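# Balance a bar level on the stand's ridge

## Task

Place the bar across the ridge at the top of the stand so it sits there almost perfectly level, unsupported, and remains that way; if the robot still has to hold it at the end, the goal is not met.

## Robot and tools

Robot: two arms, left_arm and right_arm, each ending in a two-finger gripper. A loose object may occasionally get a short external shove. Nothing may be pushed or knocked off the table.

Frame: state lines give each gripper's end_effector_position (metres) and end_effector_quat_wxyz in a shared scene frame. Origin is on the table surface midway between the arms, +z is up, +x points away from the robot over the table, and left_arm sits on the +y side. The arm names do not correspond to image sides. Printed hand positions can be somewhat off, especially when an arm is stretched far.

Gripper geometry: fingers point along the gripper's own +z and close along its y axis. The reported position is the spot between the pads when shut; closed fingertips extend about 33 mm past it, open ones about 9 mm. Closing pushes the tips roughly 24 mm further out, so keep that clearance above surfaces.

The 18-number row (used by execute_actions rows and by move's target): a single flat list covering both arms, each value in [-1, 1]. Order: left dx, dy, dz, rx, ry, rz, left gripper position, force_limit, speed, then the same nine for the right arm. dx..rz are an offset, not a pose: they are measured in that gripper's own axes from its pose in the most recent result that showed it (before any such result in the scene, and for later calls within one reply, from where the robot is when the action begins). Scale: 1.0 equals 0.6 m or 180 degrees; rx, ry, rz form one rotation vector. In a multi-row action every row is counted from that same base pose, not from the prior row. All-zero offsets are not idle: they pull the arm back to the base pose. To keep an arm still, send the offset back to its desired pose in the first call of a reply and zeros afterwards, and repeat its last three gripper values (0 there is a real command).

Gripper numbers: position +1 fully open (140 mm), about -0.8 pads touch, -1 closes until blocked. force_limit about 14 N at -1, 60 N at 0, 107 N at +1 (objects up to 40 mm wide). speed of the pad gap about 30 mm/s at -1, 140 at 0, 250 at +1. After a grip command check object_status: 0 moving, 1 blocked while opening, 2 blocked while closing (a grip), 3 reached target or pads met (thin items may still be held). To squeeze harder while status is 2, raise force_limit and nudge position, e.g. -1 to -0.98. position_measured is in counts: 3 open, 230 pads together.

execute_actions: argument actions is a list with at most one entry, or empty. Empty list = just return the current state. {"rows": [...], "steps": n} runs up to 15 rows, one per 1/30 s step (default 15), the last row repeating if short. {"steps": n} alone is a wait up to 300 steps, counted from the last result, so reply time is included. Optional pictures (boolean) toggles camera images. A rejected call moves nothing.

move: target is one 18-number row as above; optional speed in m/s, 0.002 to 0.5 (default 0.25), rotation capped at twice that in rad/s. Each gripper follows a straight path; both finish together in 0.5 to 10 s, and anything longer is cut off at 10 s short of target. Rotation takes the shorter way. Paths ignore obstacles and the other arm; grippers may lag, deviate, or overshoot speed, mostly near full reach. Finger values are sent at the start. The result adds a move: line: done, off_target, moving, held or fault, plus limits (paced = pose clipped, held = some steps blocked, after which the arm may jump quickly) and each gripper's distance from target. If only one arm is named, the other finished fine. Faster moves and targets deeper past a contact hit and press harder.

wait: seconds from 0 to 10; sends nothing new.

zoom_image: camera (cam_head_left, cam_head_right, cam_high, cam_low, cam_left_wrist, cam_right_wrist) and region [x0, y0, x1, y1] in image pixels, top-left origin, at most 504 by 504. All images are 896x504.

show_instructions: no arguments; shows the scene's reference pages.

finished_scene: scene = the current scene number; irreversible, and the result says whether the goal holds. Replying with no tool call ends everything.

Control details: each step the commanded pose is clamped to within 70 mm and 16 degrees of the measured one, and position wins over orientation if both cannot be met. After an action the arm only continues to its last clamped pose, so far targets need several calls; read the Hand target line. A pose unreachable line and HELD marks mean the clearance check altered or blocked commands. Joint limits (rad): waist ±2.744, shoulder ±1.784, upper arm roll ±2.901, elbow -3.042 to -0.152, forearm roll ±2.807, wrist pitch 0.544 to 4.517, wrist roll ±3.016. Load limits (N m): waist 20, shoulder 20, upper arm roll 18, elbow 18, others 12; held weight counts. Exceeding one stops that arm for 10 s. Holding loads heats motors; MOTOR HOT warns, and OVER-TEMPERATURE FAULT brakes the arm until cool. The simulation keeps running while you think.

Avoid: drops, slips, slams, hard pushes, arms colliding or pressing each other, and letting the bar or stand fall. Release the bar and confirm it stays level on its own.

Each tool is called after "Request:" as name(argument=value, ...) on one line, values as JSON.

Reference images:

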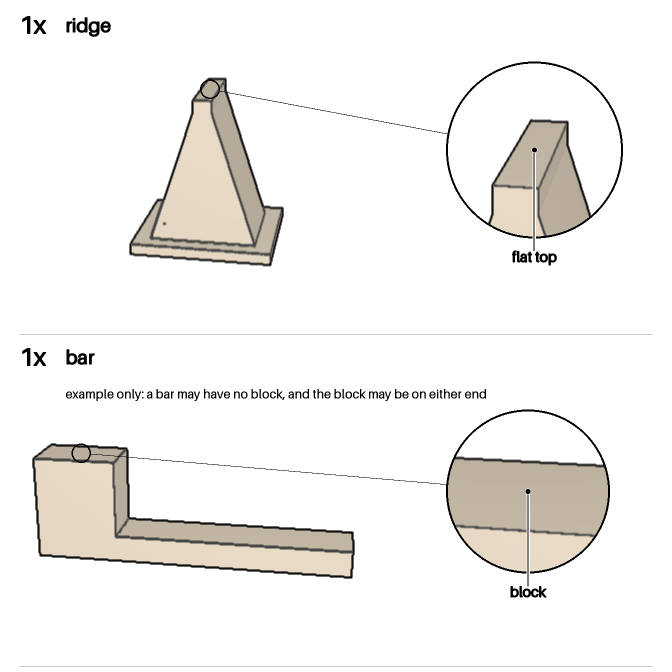

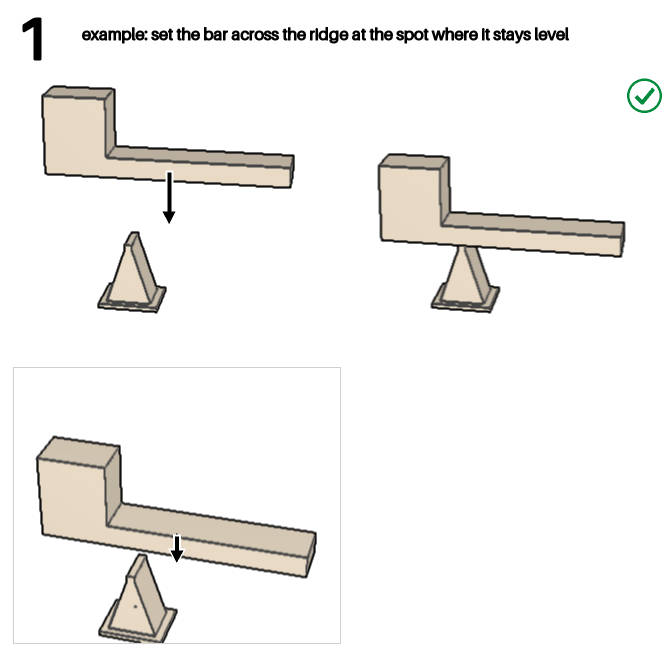

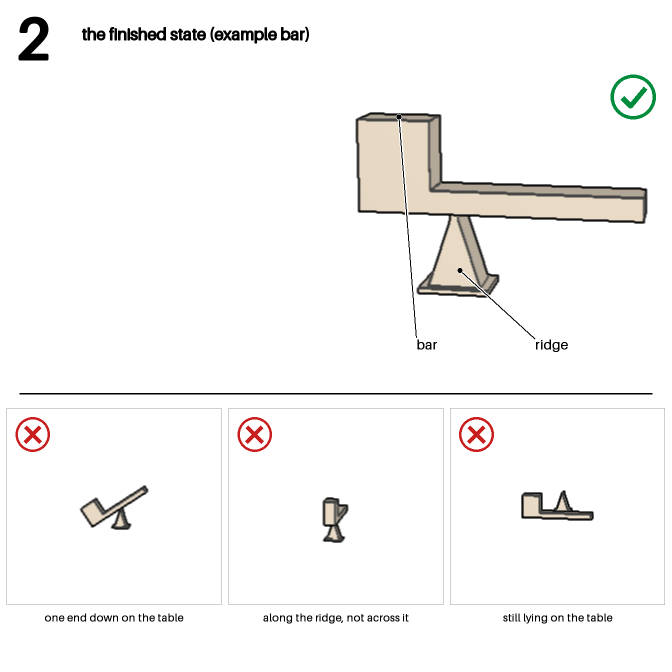

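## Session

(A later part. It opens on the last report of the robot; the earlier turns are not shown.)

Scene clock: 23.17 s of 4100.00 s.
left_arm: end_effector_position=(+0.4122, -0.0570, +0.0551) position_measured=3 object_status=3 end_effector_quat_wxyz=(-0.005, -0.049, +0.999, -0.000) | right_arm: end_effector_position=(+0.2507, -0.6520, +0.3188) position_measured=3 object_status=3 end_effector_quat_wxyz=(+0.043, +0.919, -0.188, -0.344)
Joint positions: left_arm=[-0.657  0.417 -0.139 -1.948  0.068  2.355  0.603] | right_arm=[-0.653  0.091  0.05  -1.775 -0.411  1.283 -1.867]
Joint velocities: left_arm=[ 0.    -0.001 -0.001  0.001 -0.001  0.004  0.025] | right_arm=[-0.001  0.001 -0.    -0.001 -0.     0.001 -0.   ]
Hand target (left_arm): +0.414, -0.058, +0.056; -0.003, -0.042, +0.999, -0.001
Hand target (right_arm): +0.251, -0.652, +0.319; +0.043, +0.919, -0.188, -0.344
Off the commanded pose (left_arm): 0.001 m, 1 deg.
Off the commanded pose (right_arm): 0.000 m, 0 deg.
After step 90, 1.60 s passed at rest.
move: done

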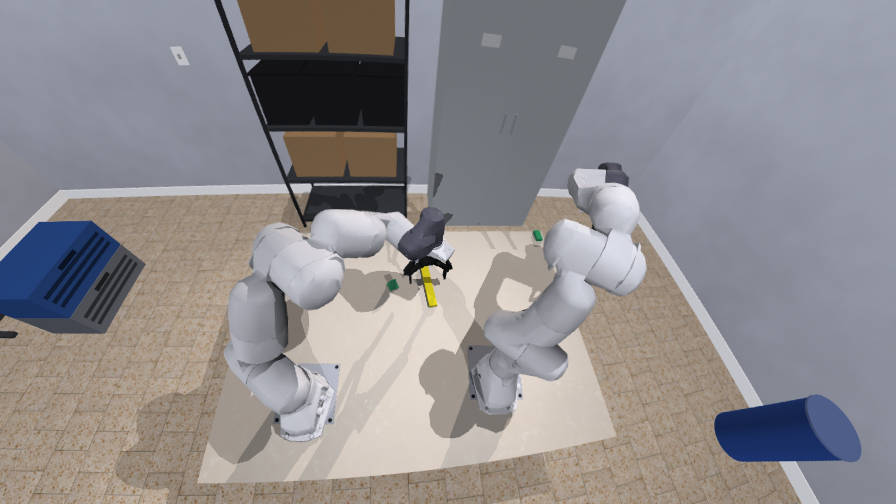

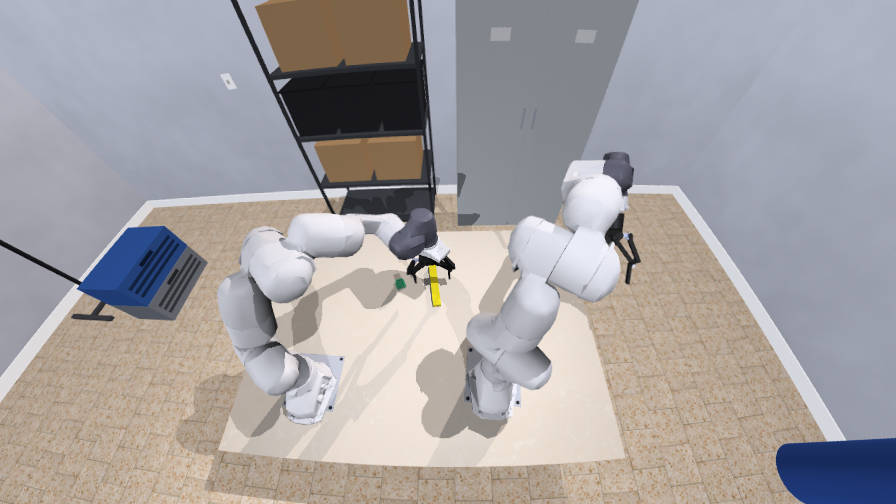

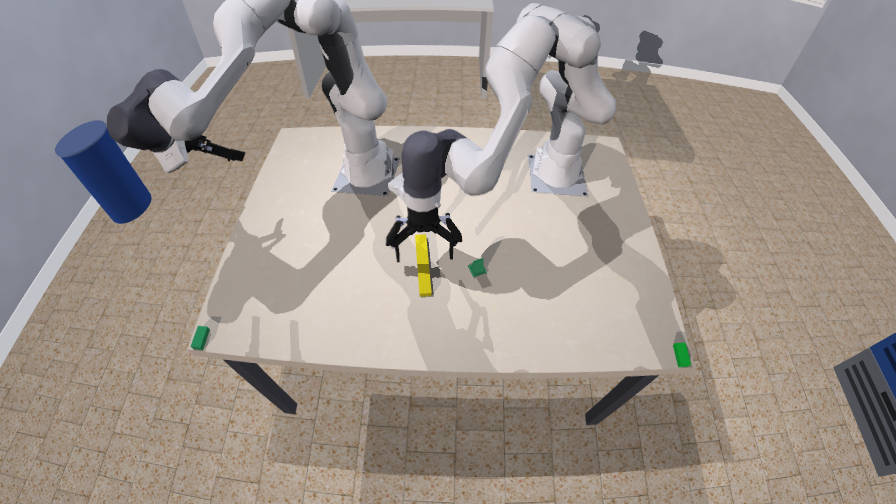

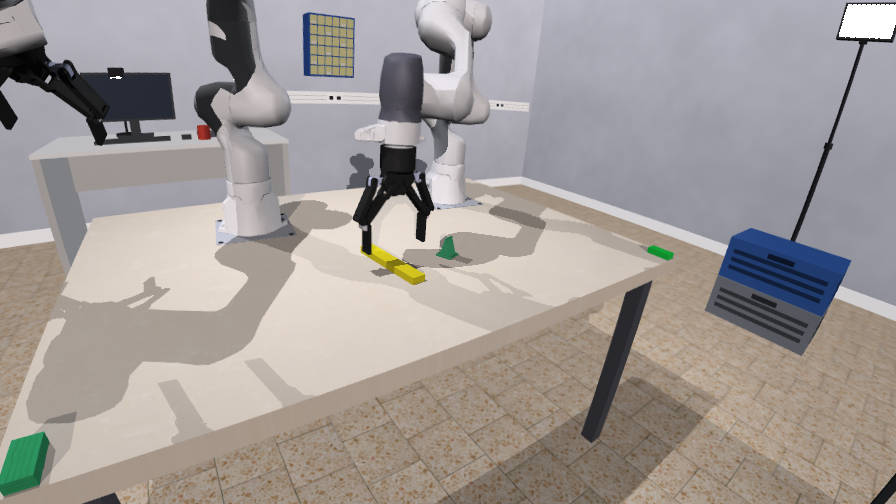

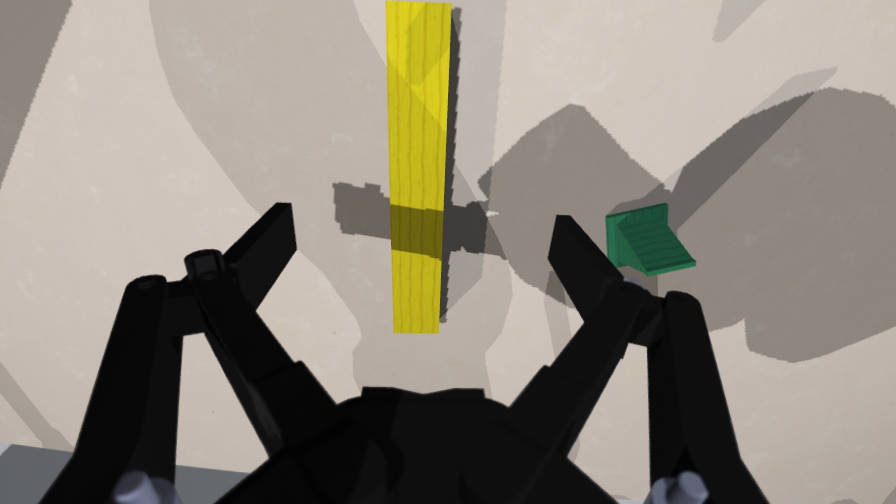

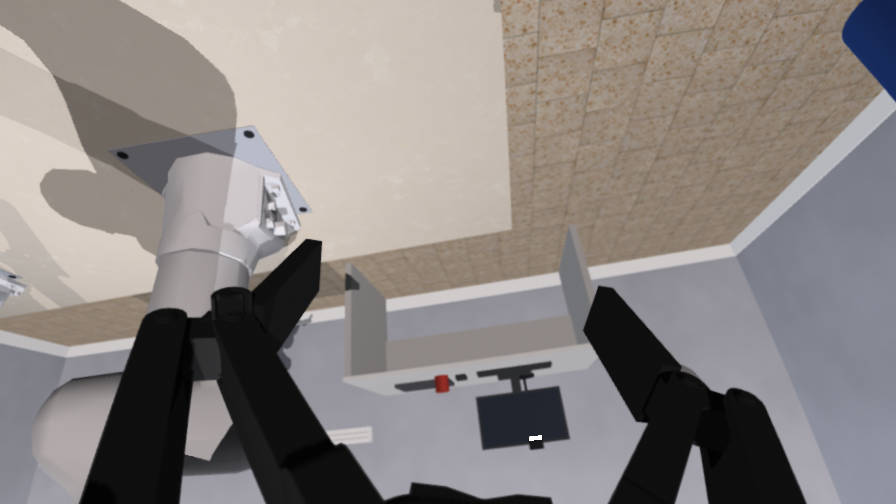

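Request:
move(target=[0,-0.005,0.029,0,0,0,-0.3,0,0,0,0,0,0,0,0,1,0,0], speed=0.05)

Request:
move(target=[0,0,0,0,0,0,-1,-0.3,-0.5,0,0,0,0,0,0,1,0,0])

Request:
zoom_image(camera="cam_low", region=[330, 200, 510, 310])

Scene clock: 33.27 s of 4100.00 s.
left_arm: end_effector_position=(+0.4111, -0.0593, +0.0372) position_measured=167 object_status=3 end_effector_quat_wxyz=(-0.007, -0.048, +0.999, +0.000) | right_arm: end_effector_position=(+0.2507, -0.6520, +0.3188) position_measured=3 object_status=3 end_effector_quat_wxyz=(+0.043, +0.919, -0.188, -0.344)
Joint positions: left_arm=[-0.667  0.453 -0.132 -1.944  0.069  2.383  0.602] | right_arm=[-0.653  0.091  0.05  -1.775 -0.411  1.283 -1.867]
Joint velocities: left_arm=[-0.001 -0.     0.005  0.    -0.002  0.004 -0.003] | right_arm=[ 0.001  0.     0.     0.001  0.001 -0.    -0.002]
Hand target (left_arm): +0.412, -0.060, +0.038; -0.005, -0.049, +0.999, -0.000
Hand target (right_arm): +0.251, -0.652, +0.319; +0.043, +0.919, -0.188, -0.344
Off the commanded pose (left_arm): 0.002 m, 0 deg.
Off the commanded pose (right_arm): 0.000 m, 0 deg.
After step 90, 6.13 s passed at rest.
move: done

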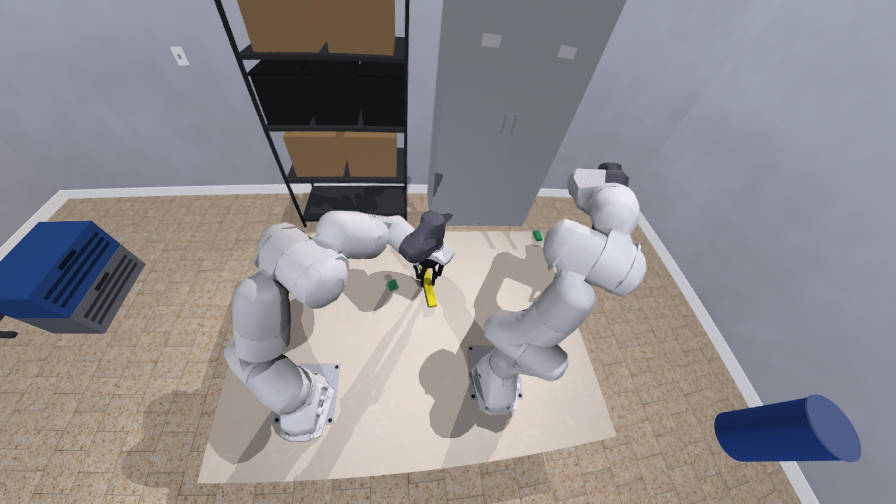

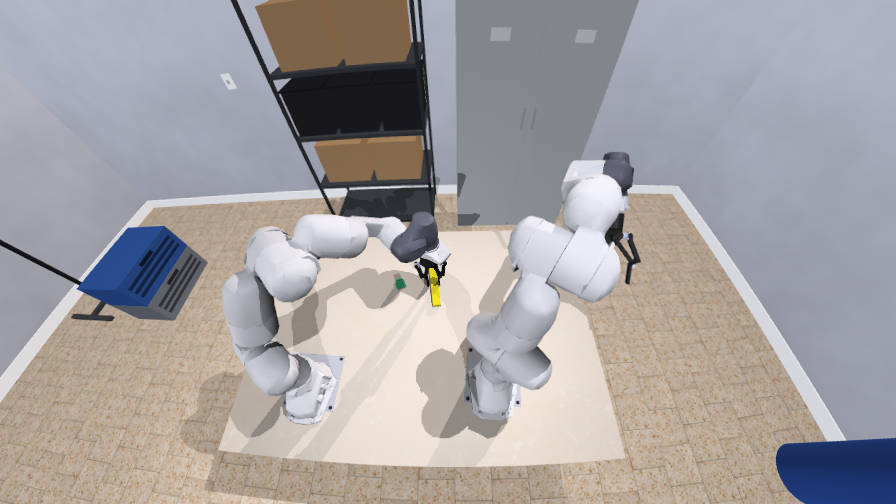

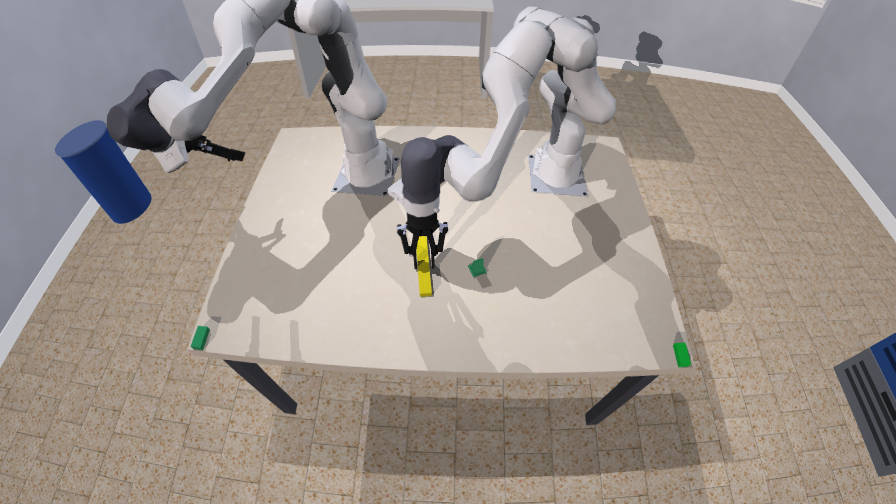

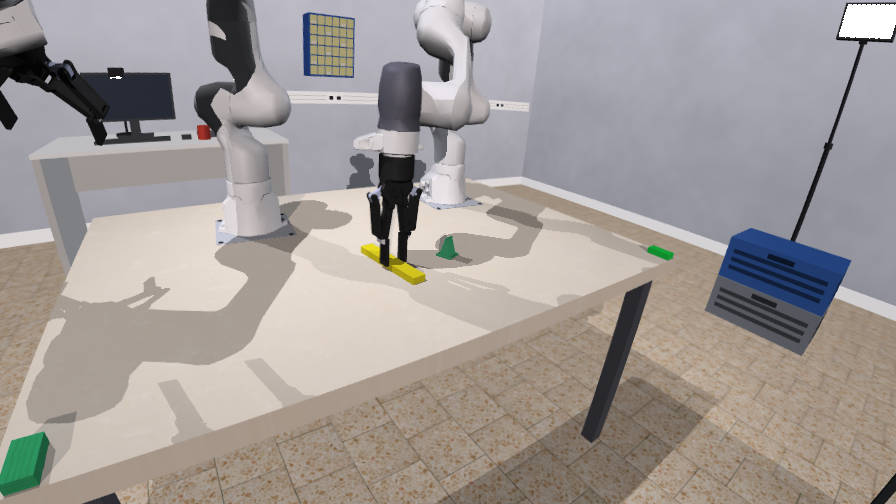

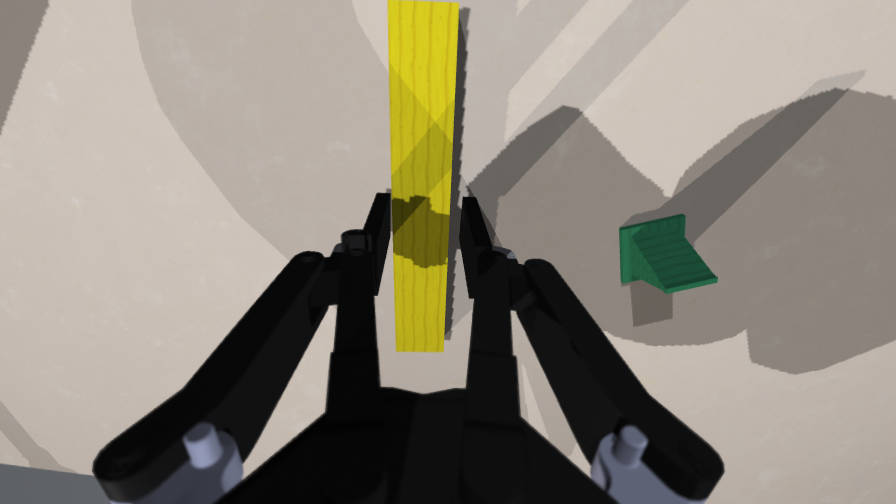

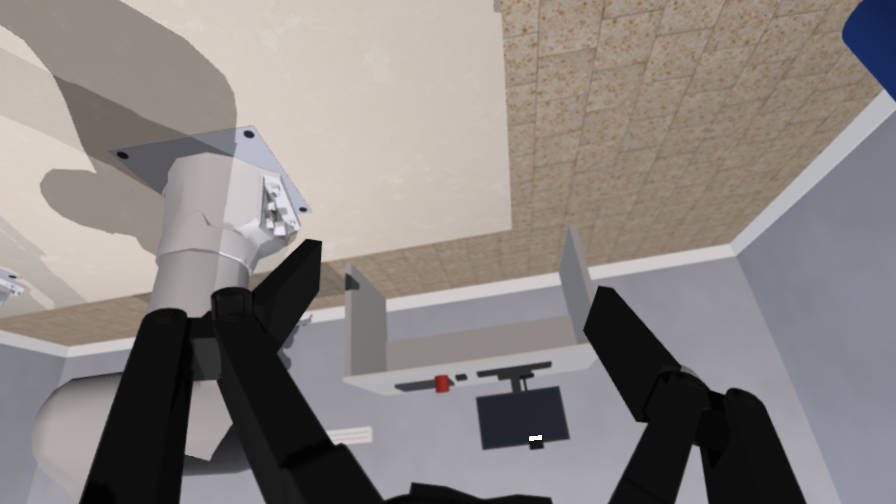

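Scene clock: 33.77 s of 4100.00 s.
left_arm: end_effector_position=(+0.4112, -0.0594, +0.0375) position_measured=184 object_status=2 end_effector_quat_wxyz=(-0.007, -0.048, +0.999, +0.000) | right_arm: end_effector_position=(+0.2507, -0.6520, +0.3188) position_measured=3 object_status=3 end_effector_quat_wxyz=(+0.043, +0.919, -0.188, -0.344)
Joint positions: left_arm=[-0.667  0.453 -0.132 -1.944  0.069  2.383  0.602] | right_arm=[-0.653  0.091  0.05  -1.775 -0.411  1.283 -1.867]
Joint velocities: left_arm=[ 0.001 -0.001 -0.001 -0.001  0.     0.001  0.001] | right_arm=[ 0.001 -0.     0.    -0.     0.     0.001  0.001]
Hand target (left_arm): +0.411, -0.059, +0.037; -0.007, -0.048, +0.999, +0.000
Hand target (right_arm): +0.251, -0.652, +0.319; +0.043, +0.919, -0.188, -0.344
Off the commanded pose (left_arm): 0.000 m, 0 deg.
Off the commanded pose (right_arm): 0.000 m, 0 deg.
move: done

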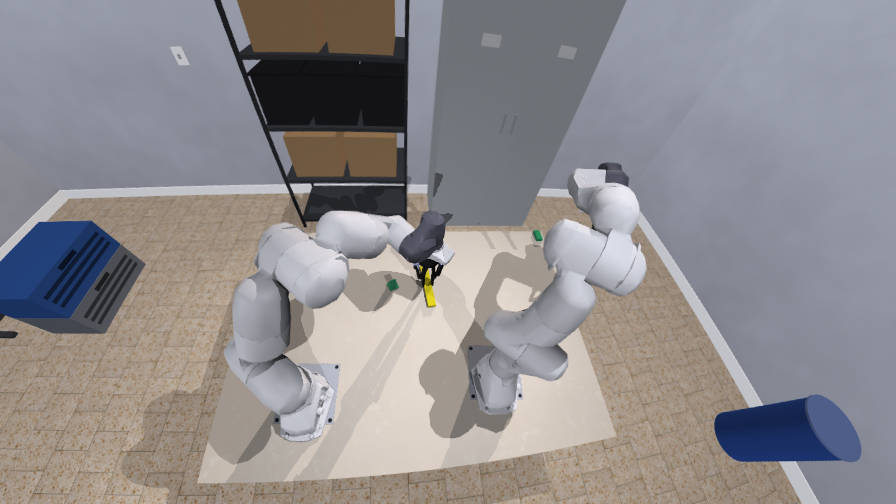

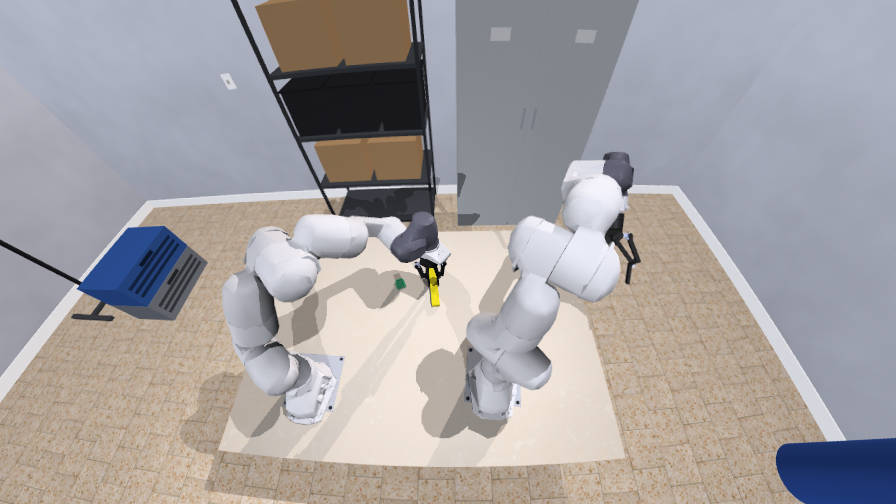

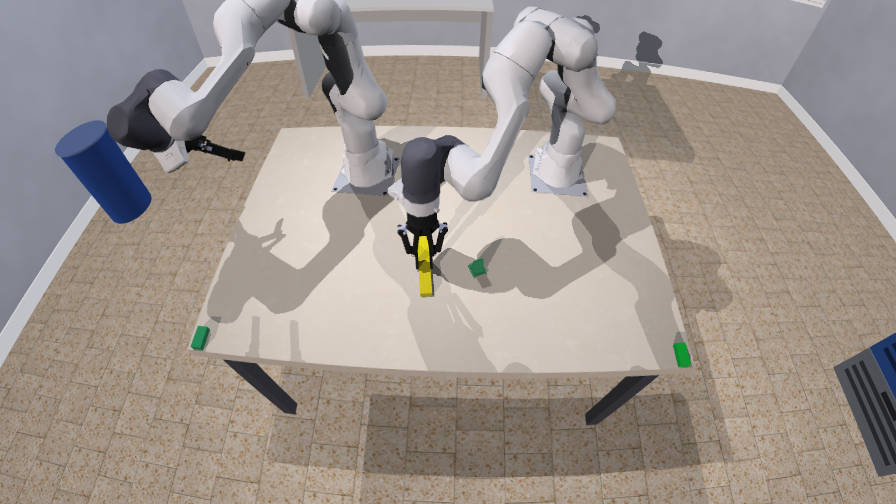

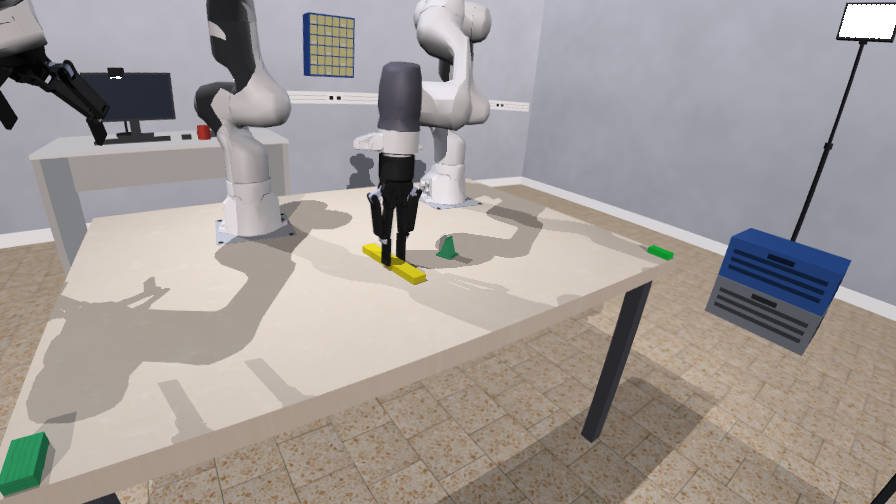

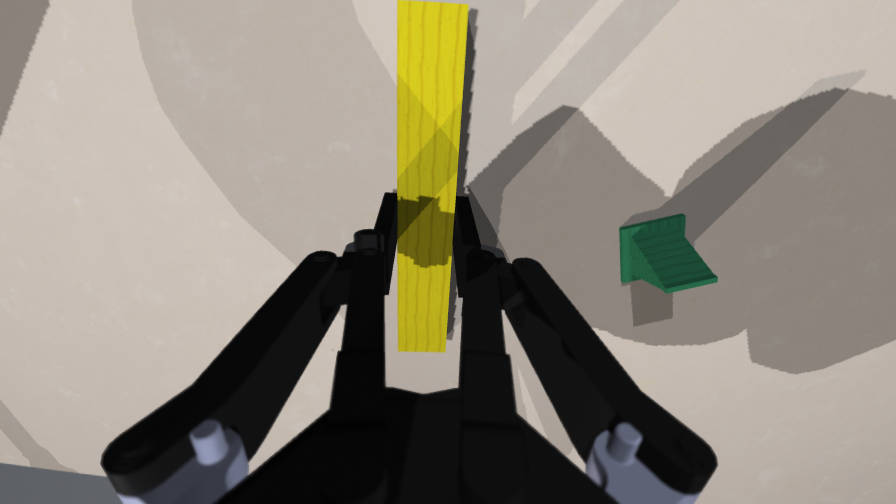

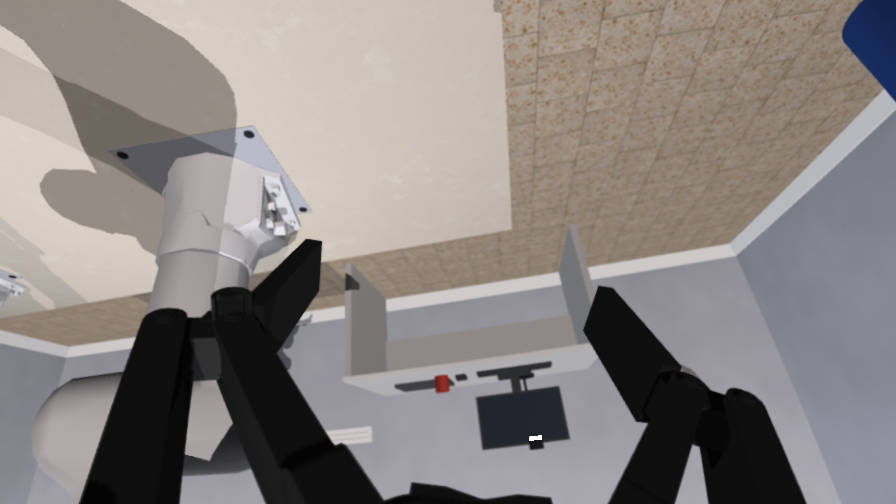

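Region (330, 200, 510, 310) of cam_low's 896x504 image, scaled by 2.800, with more detail than that image has.

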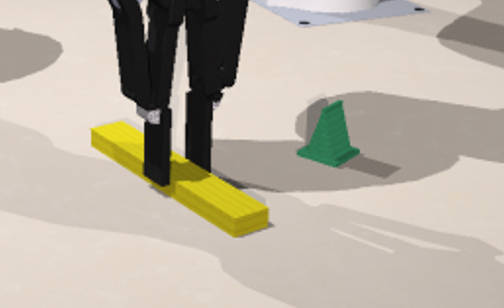

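Request:
move(target=[0,0,-0.125,0,0,0,-1,-0.3,-0.5,0,0,0,0,0,0,1,0,0], speed=0.1)

Request:
move(target=[-0.03,0.195,0,0,0,-0.055,-1,-0.3,-0.5,0,0,0,0,0,0,1,0,0], speed=0.1)

Request:
zoom_image(camera="cam_low", region=[360, 180, 540, 290])

Request:
zoom_image(camera="cam_high", region=[400, 200, 580, 310])

Scene clock: 38.77 s of 4100.00 s.
left_arm: end_effector_position=(+0.4125, -0.0592, +0.1129) position_measured=184 object_status=2 end_effector_quat_wxyz=(-0.005, -0.048, +0.999, -0.000) | right_arm: end_effector_position=(+0.2507, -0.6520, +0.3188) position_measured=3 object_status=3 end_effector_quat_wxyz=(+0.043, +0.919, -0.188, -0.344)
Joint positions: left_arm=[-0.657  0.334 -0.144 -1.908  0.05   2.232  0.613] | right_arm=[-0.653  0.091  0.05  -1.775 -0.411  1.283 -1.867]
Joint velocities: left_arm=[ 0.    -0.     0.     0.001 -0.    -0.01   0.001] | right_arm=[-0.001 -0.001  0.    -0.     0.002 -0.001  0.   ]
Hand target (left_arm): +0.411, -0.059, +0.113; -0.007, -0.047, +0.999, -0.000
Hand target (right_arm): +0.251, -0.652, +0.319; +0.043, +0.919, -0.188, -0.344
Off the commanded pose (left_arm): 0.001 m, 0 deg.
Off the commanded pose (right_arm): 0.000 m, 0 deg.
After step 90, 0.70 s passed at rest.
move: done

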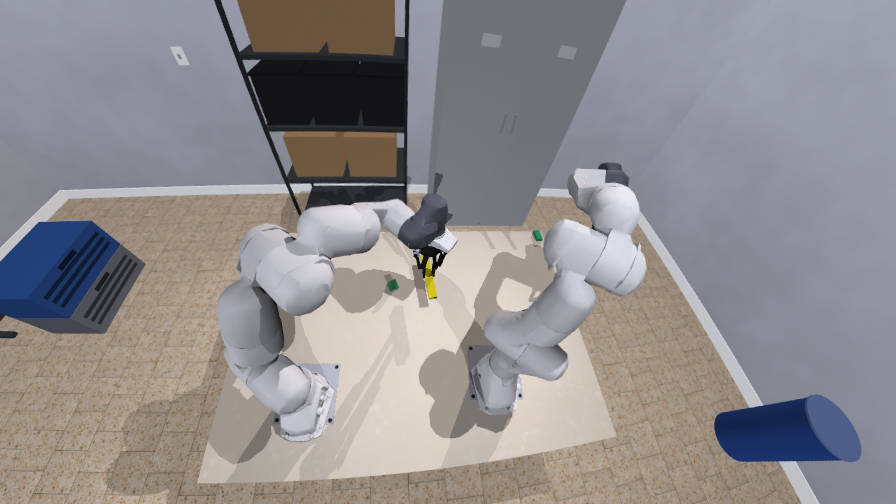

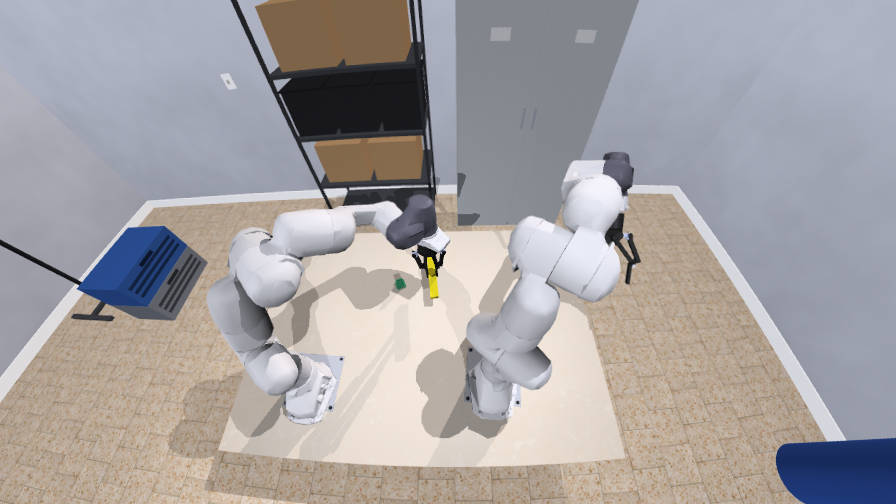

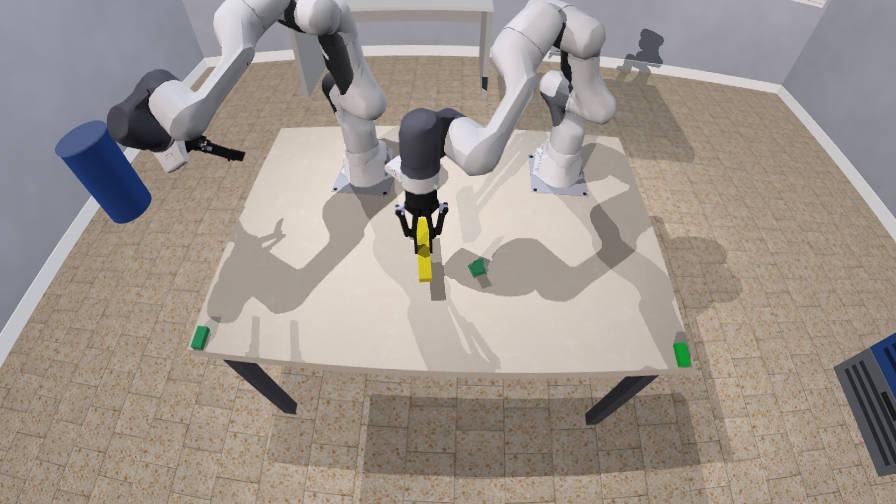

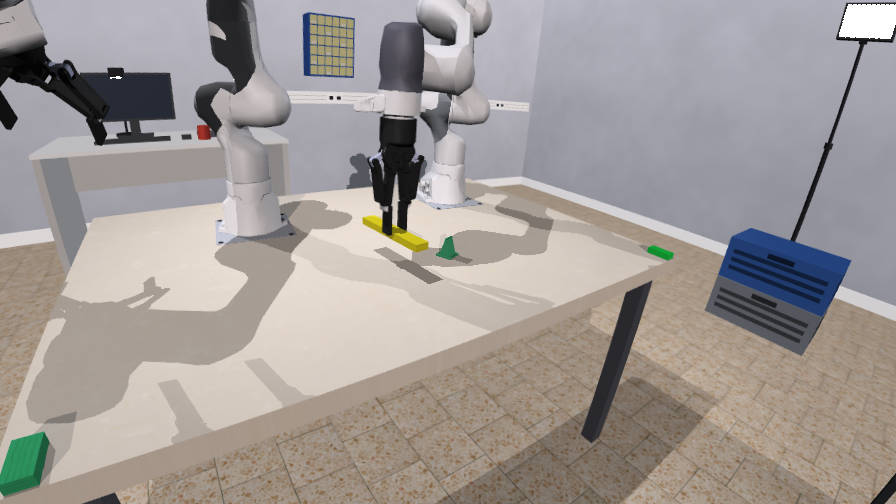

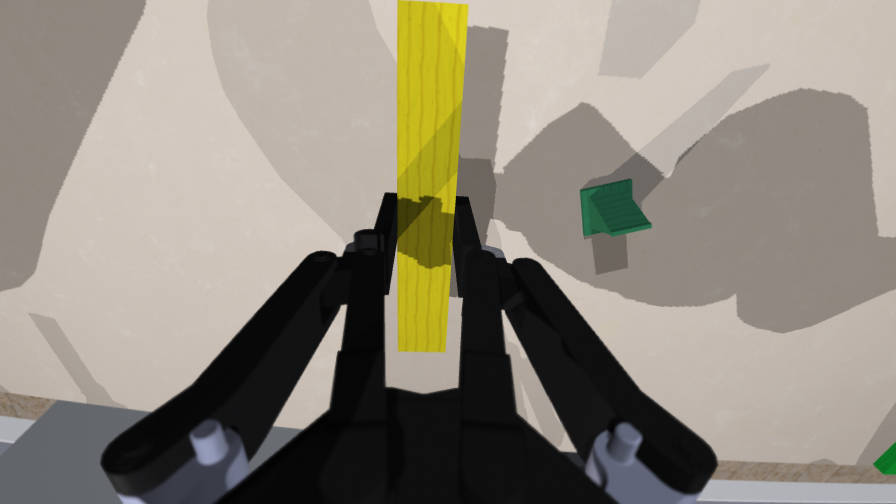

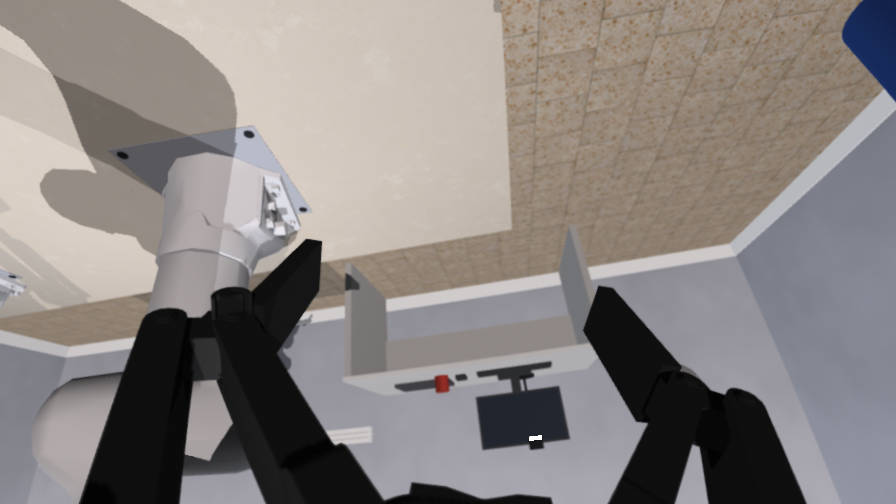

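Scene clock: 40.30 s of 4100.00 s.
left_arm: end_effector_position=(+0.4188, +0.0596, +0.1119) position_measured=184 object_status=2 end_effector_quat_wxyz=(-0.006, -0.135, +0.991, +0.003) | right_arm: end_effector_position=(+0.2507, -0.6520, +0.3188) position_measured=3 object_status=3 end_effector_quat_wxyz=(+0.043, +0.919, -0.188, -0.344)
Joint positions: left_arm=[-0.552  0.13  -0.085 -2.2    0.009  2.317  0.621] | right_arm=[-0.653  0.091  0.05  -1.775 -0.411  1.283 -1.867]
Joint velocities: left_arm=[ 0.001 -0.002  0.    -0.004 -0.002  0.009  0.008] | right_arm=[ 0.     0.     0.001 -0.     0.    -0.001  0.002]
Hand target (left_arm): +0.420, +0.059, +0.113; -0.005, -0.134, +0.991, -0.000
Hand target (right_arm): +0.251, -0.652, +0.319; +0.043, +0.919, -0.188, -0.344
Off the commanded pose (left_arm): 0.001 m, 0 deg.
Off the commanded pose (right_arm): 0.000 m, 0 deg.
move: done

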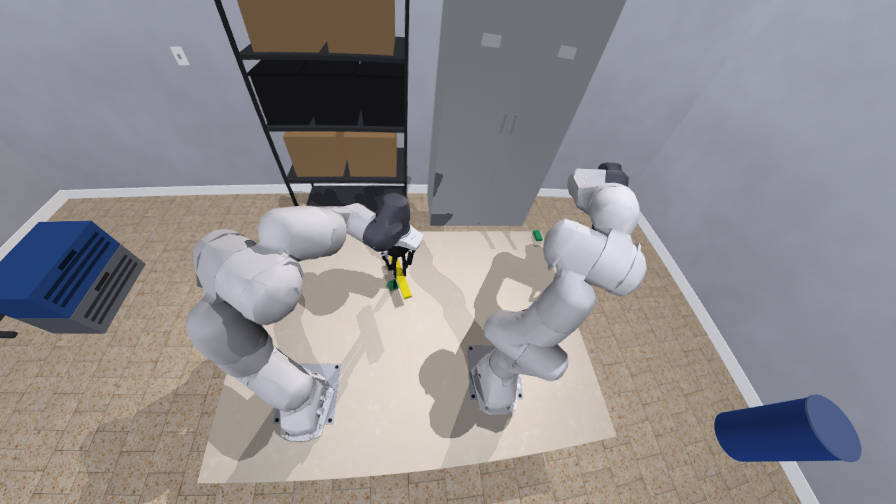

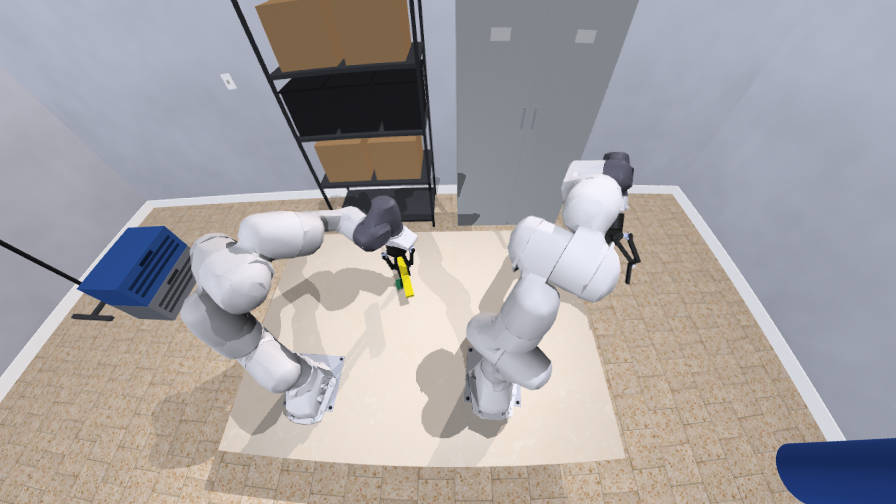

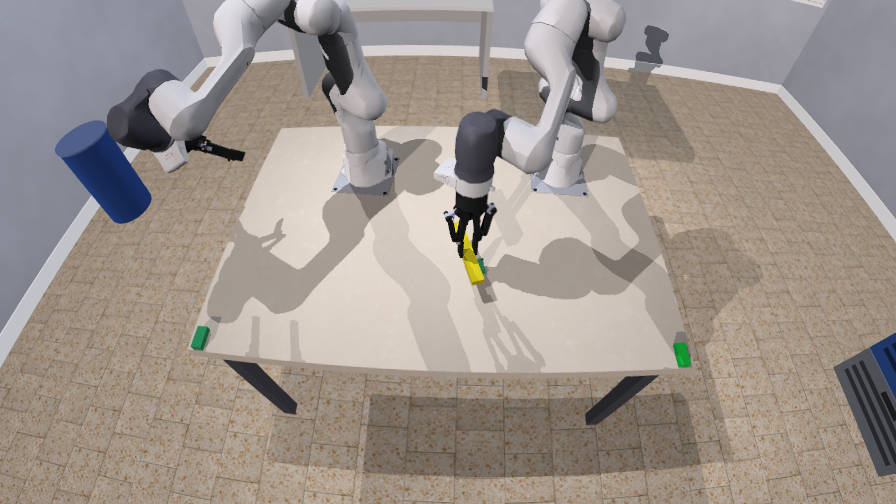

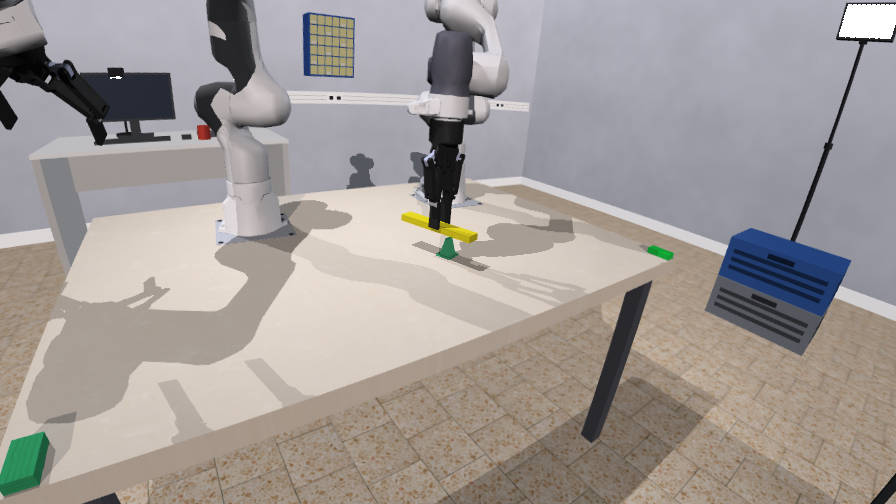

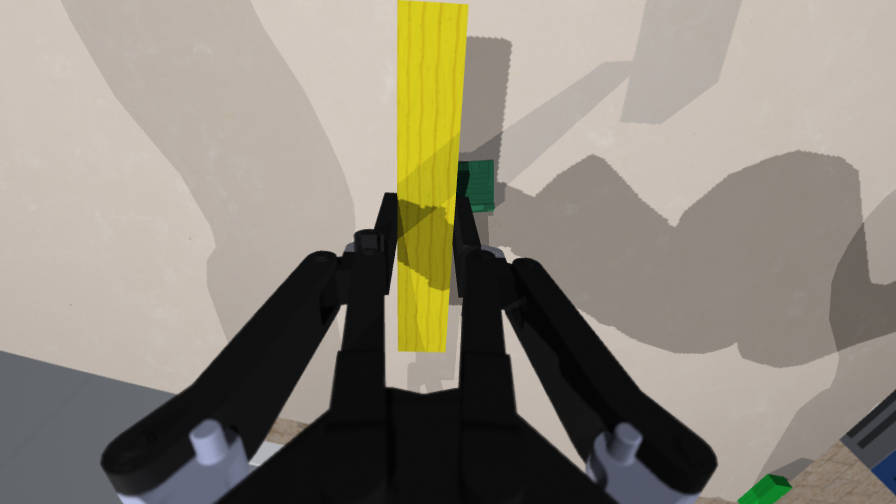

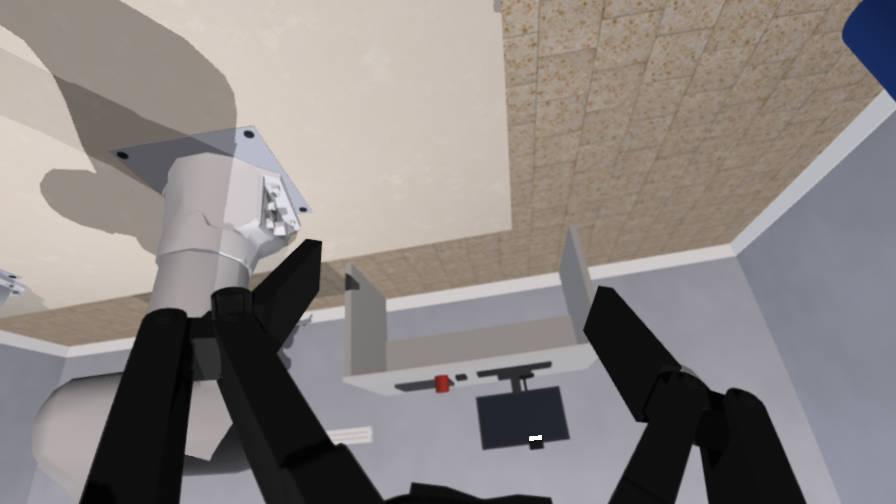

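Region (360, 180, 540, 290) of cam_low's 896x504 image, scaled by 2.800, with more detail than that image has.

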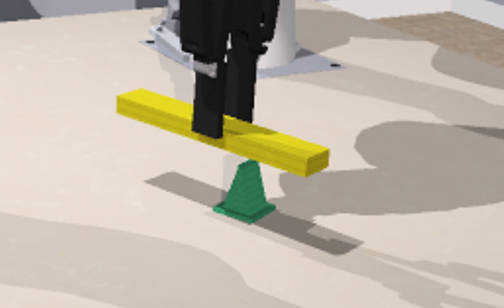

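Region (400, 200, 580, 310) of cam_high's 896x504 image, scaled by 2.800, with more detail than that image has.

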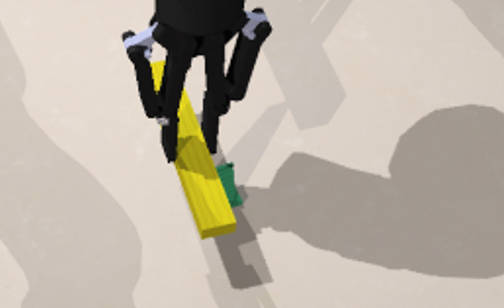

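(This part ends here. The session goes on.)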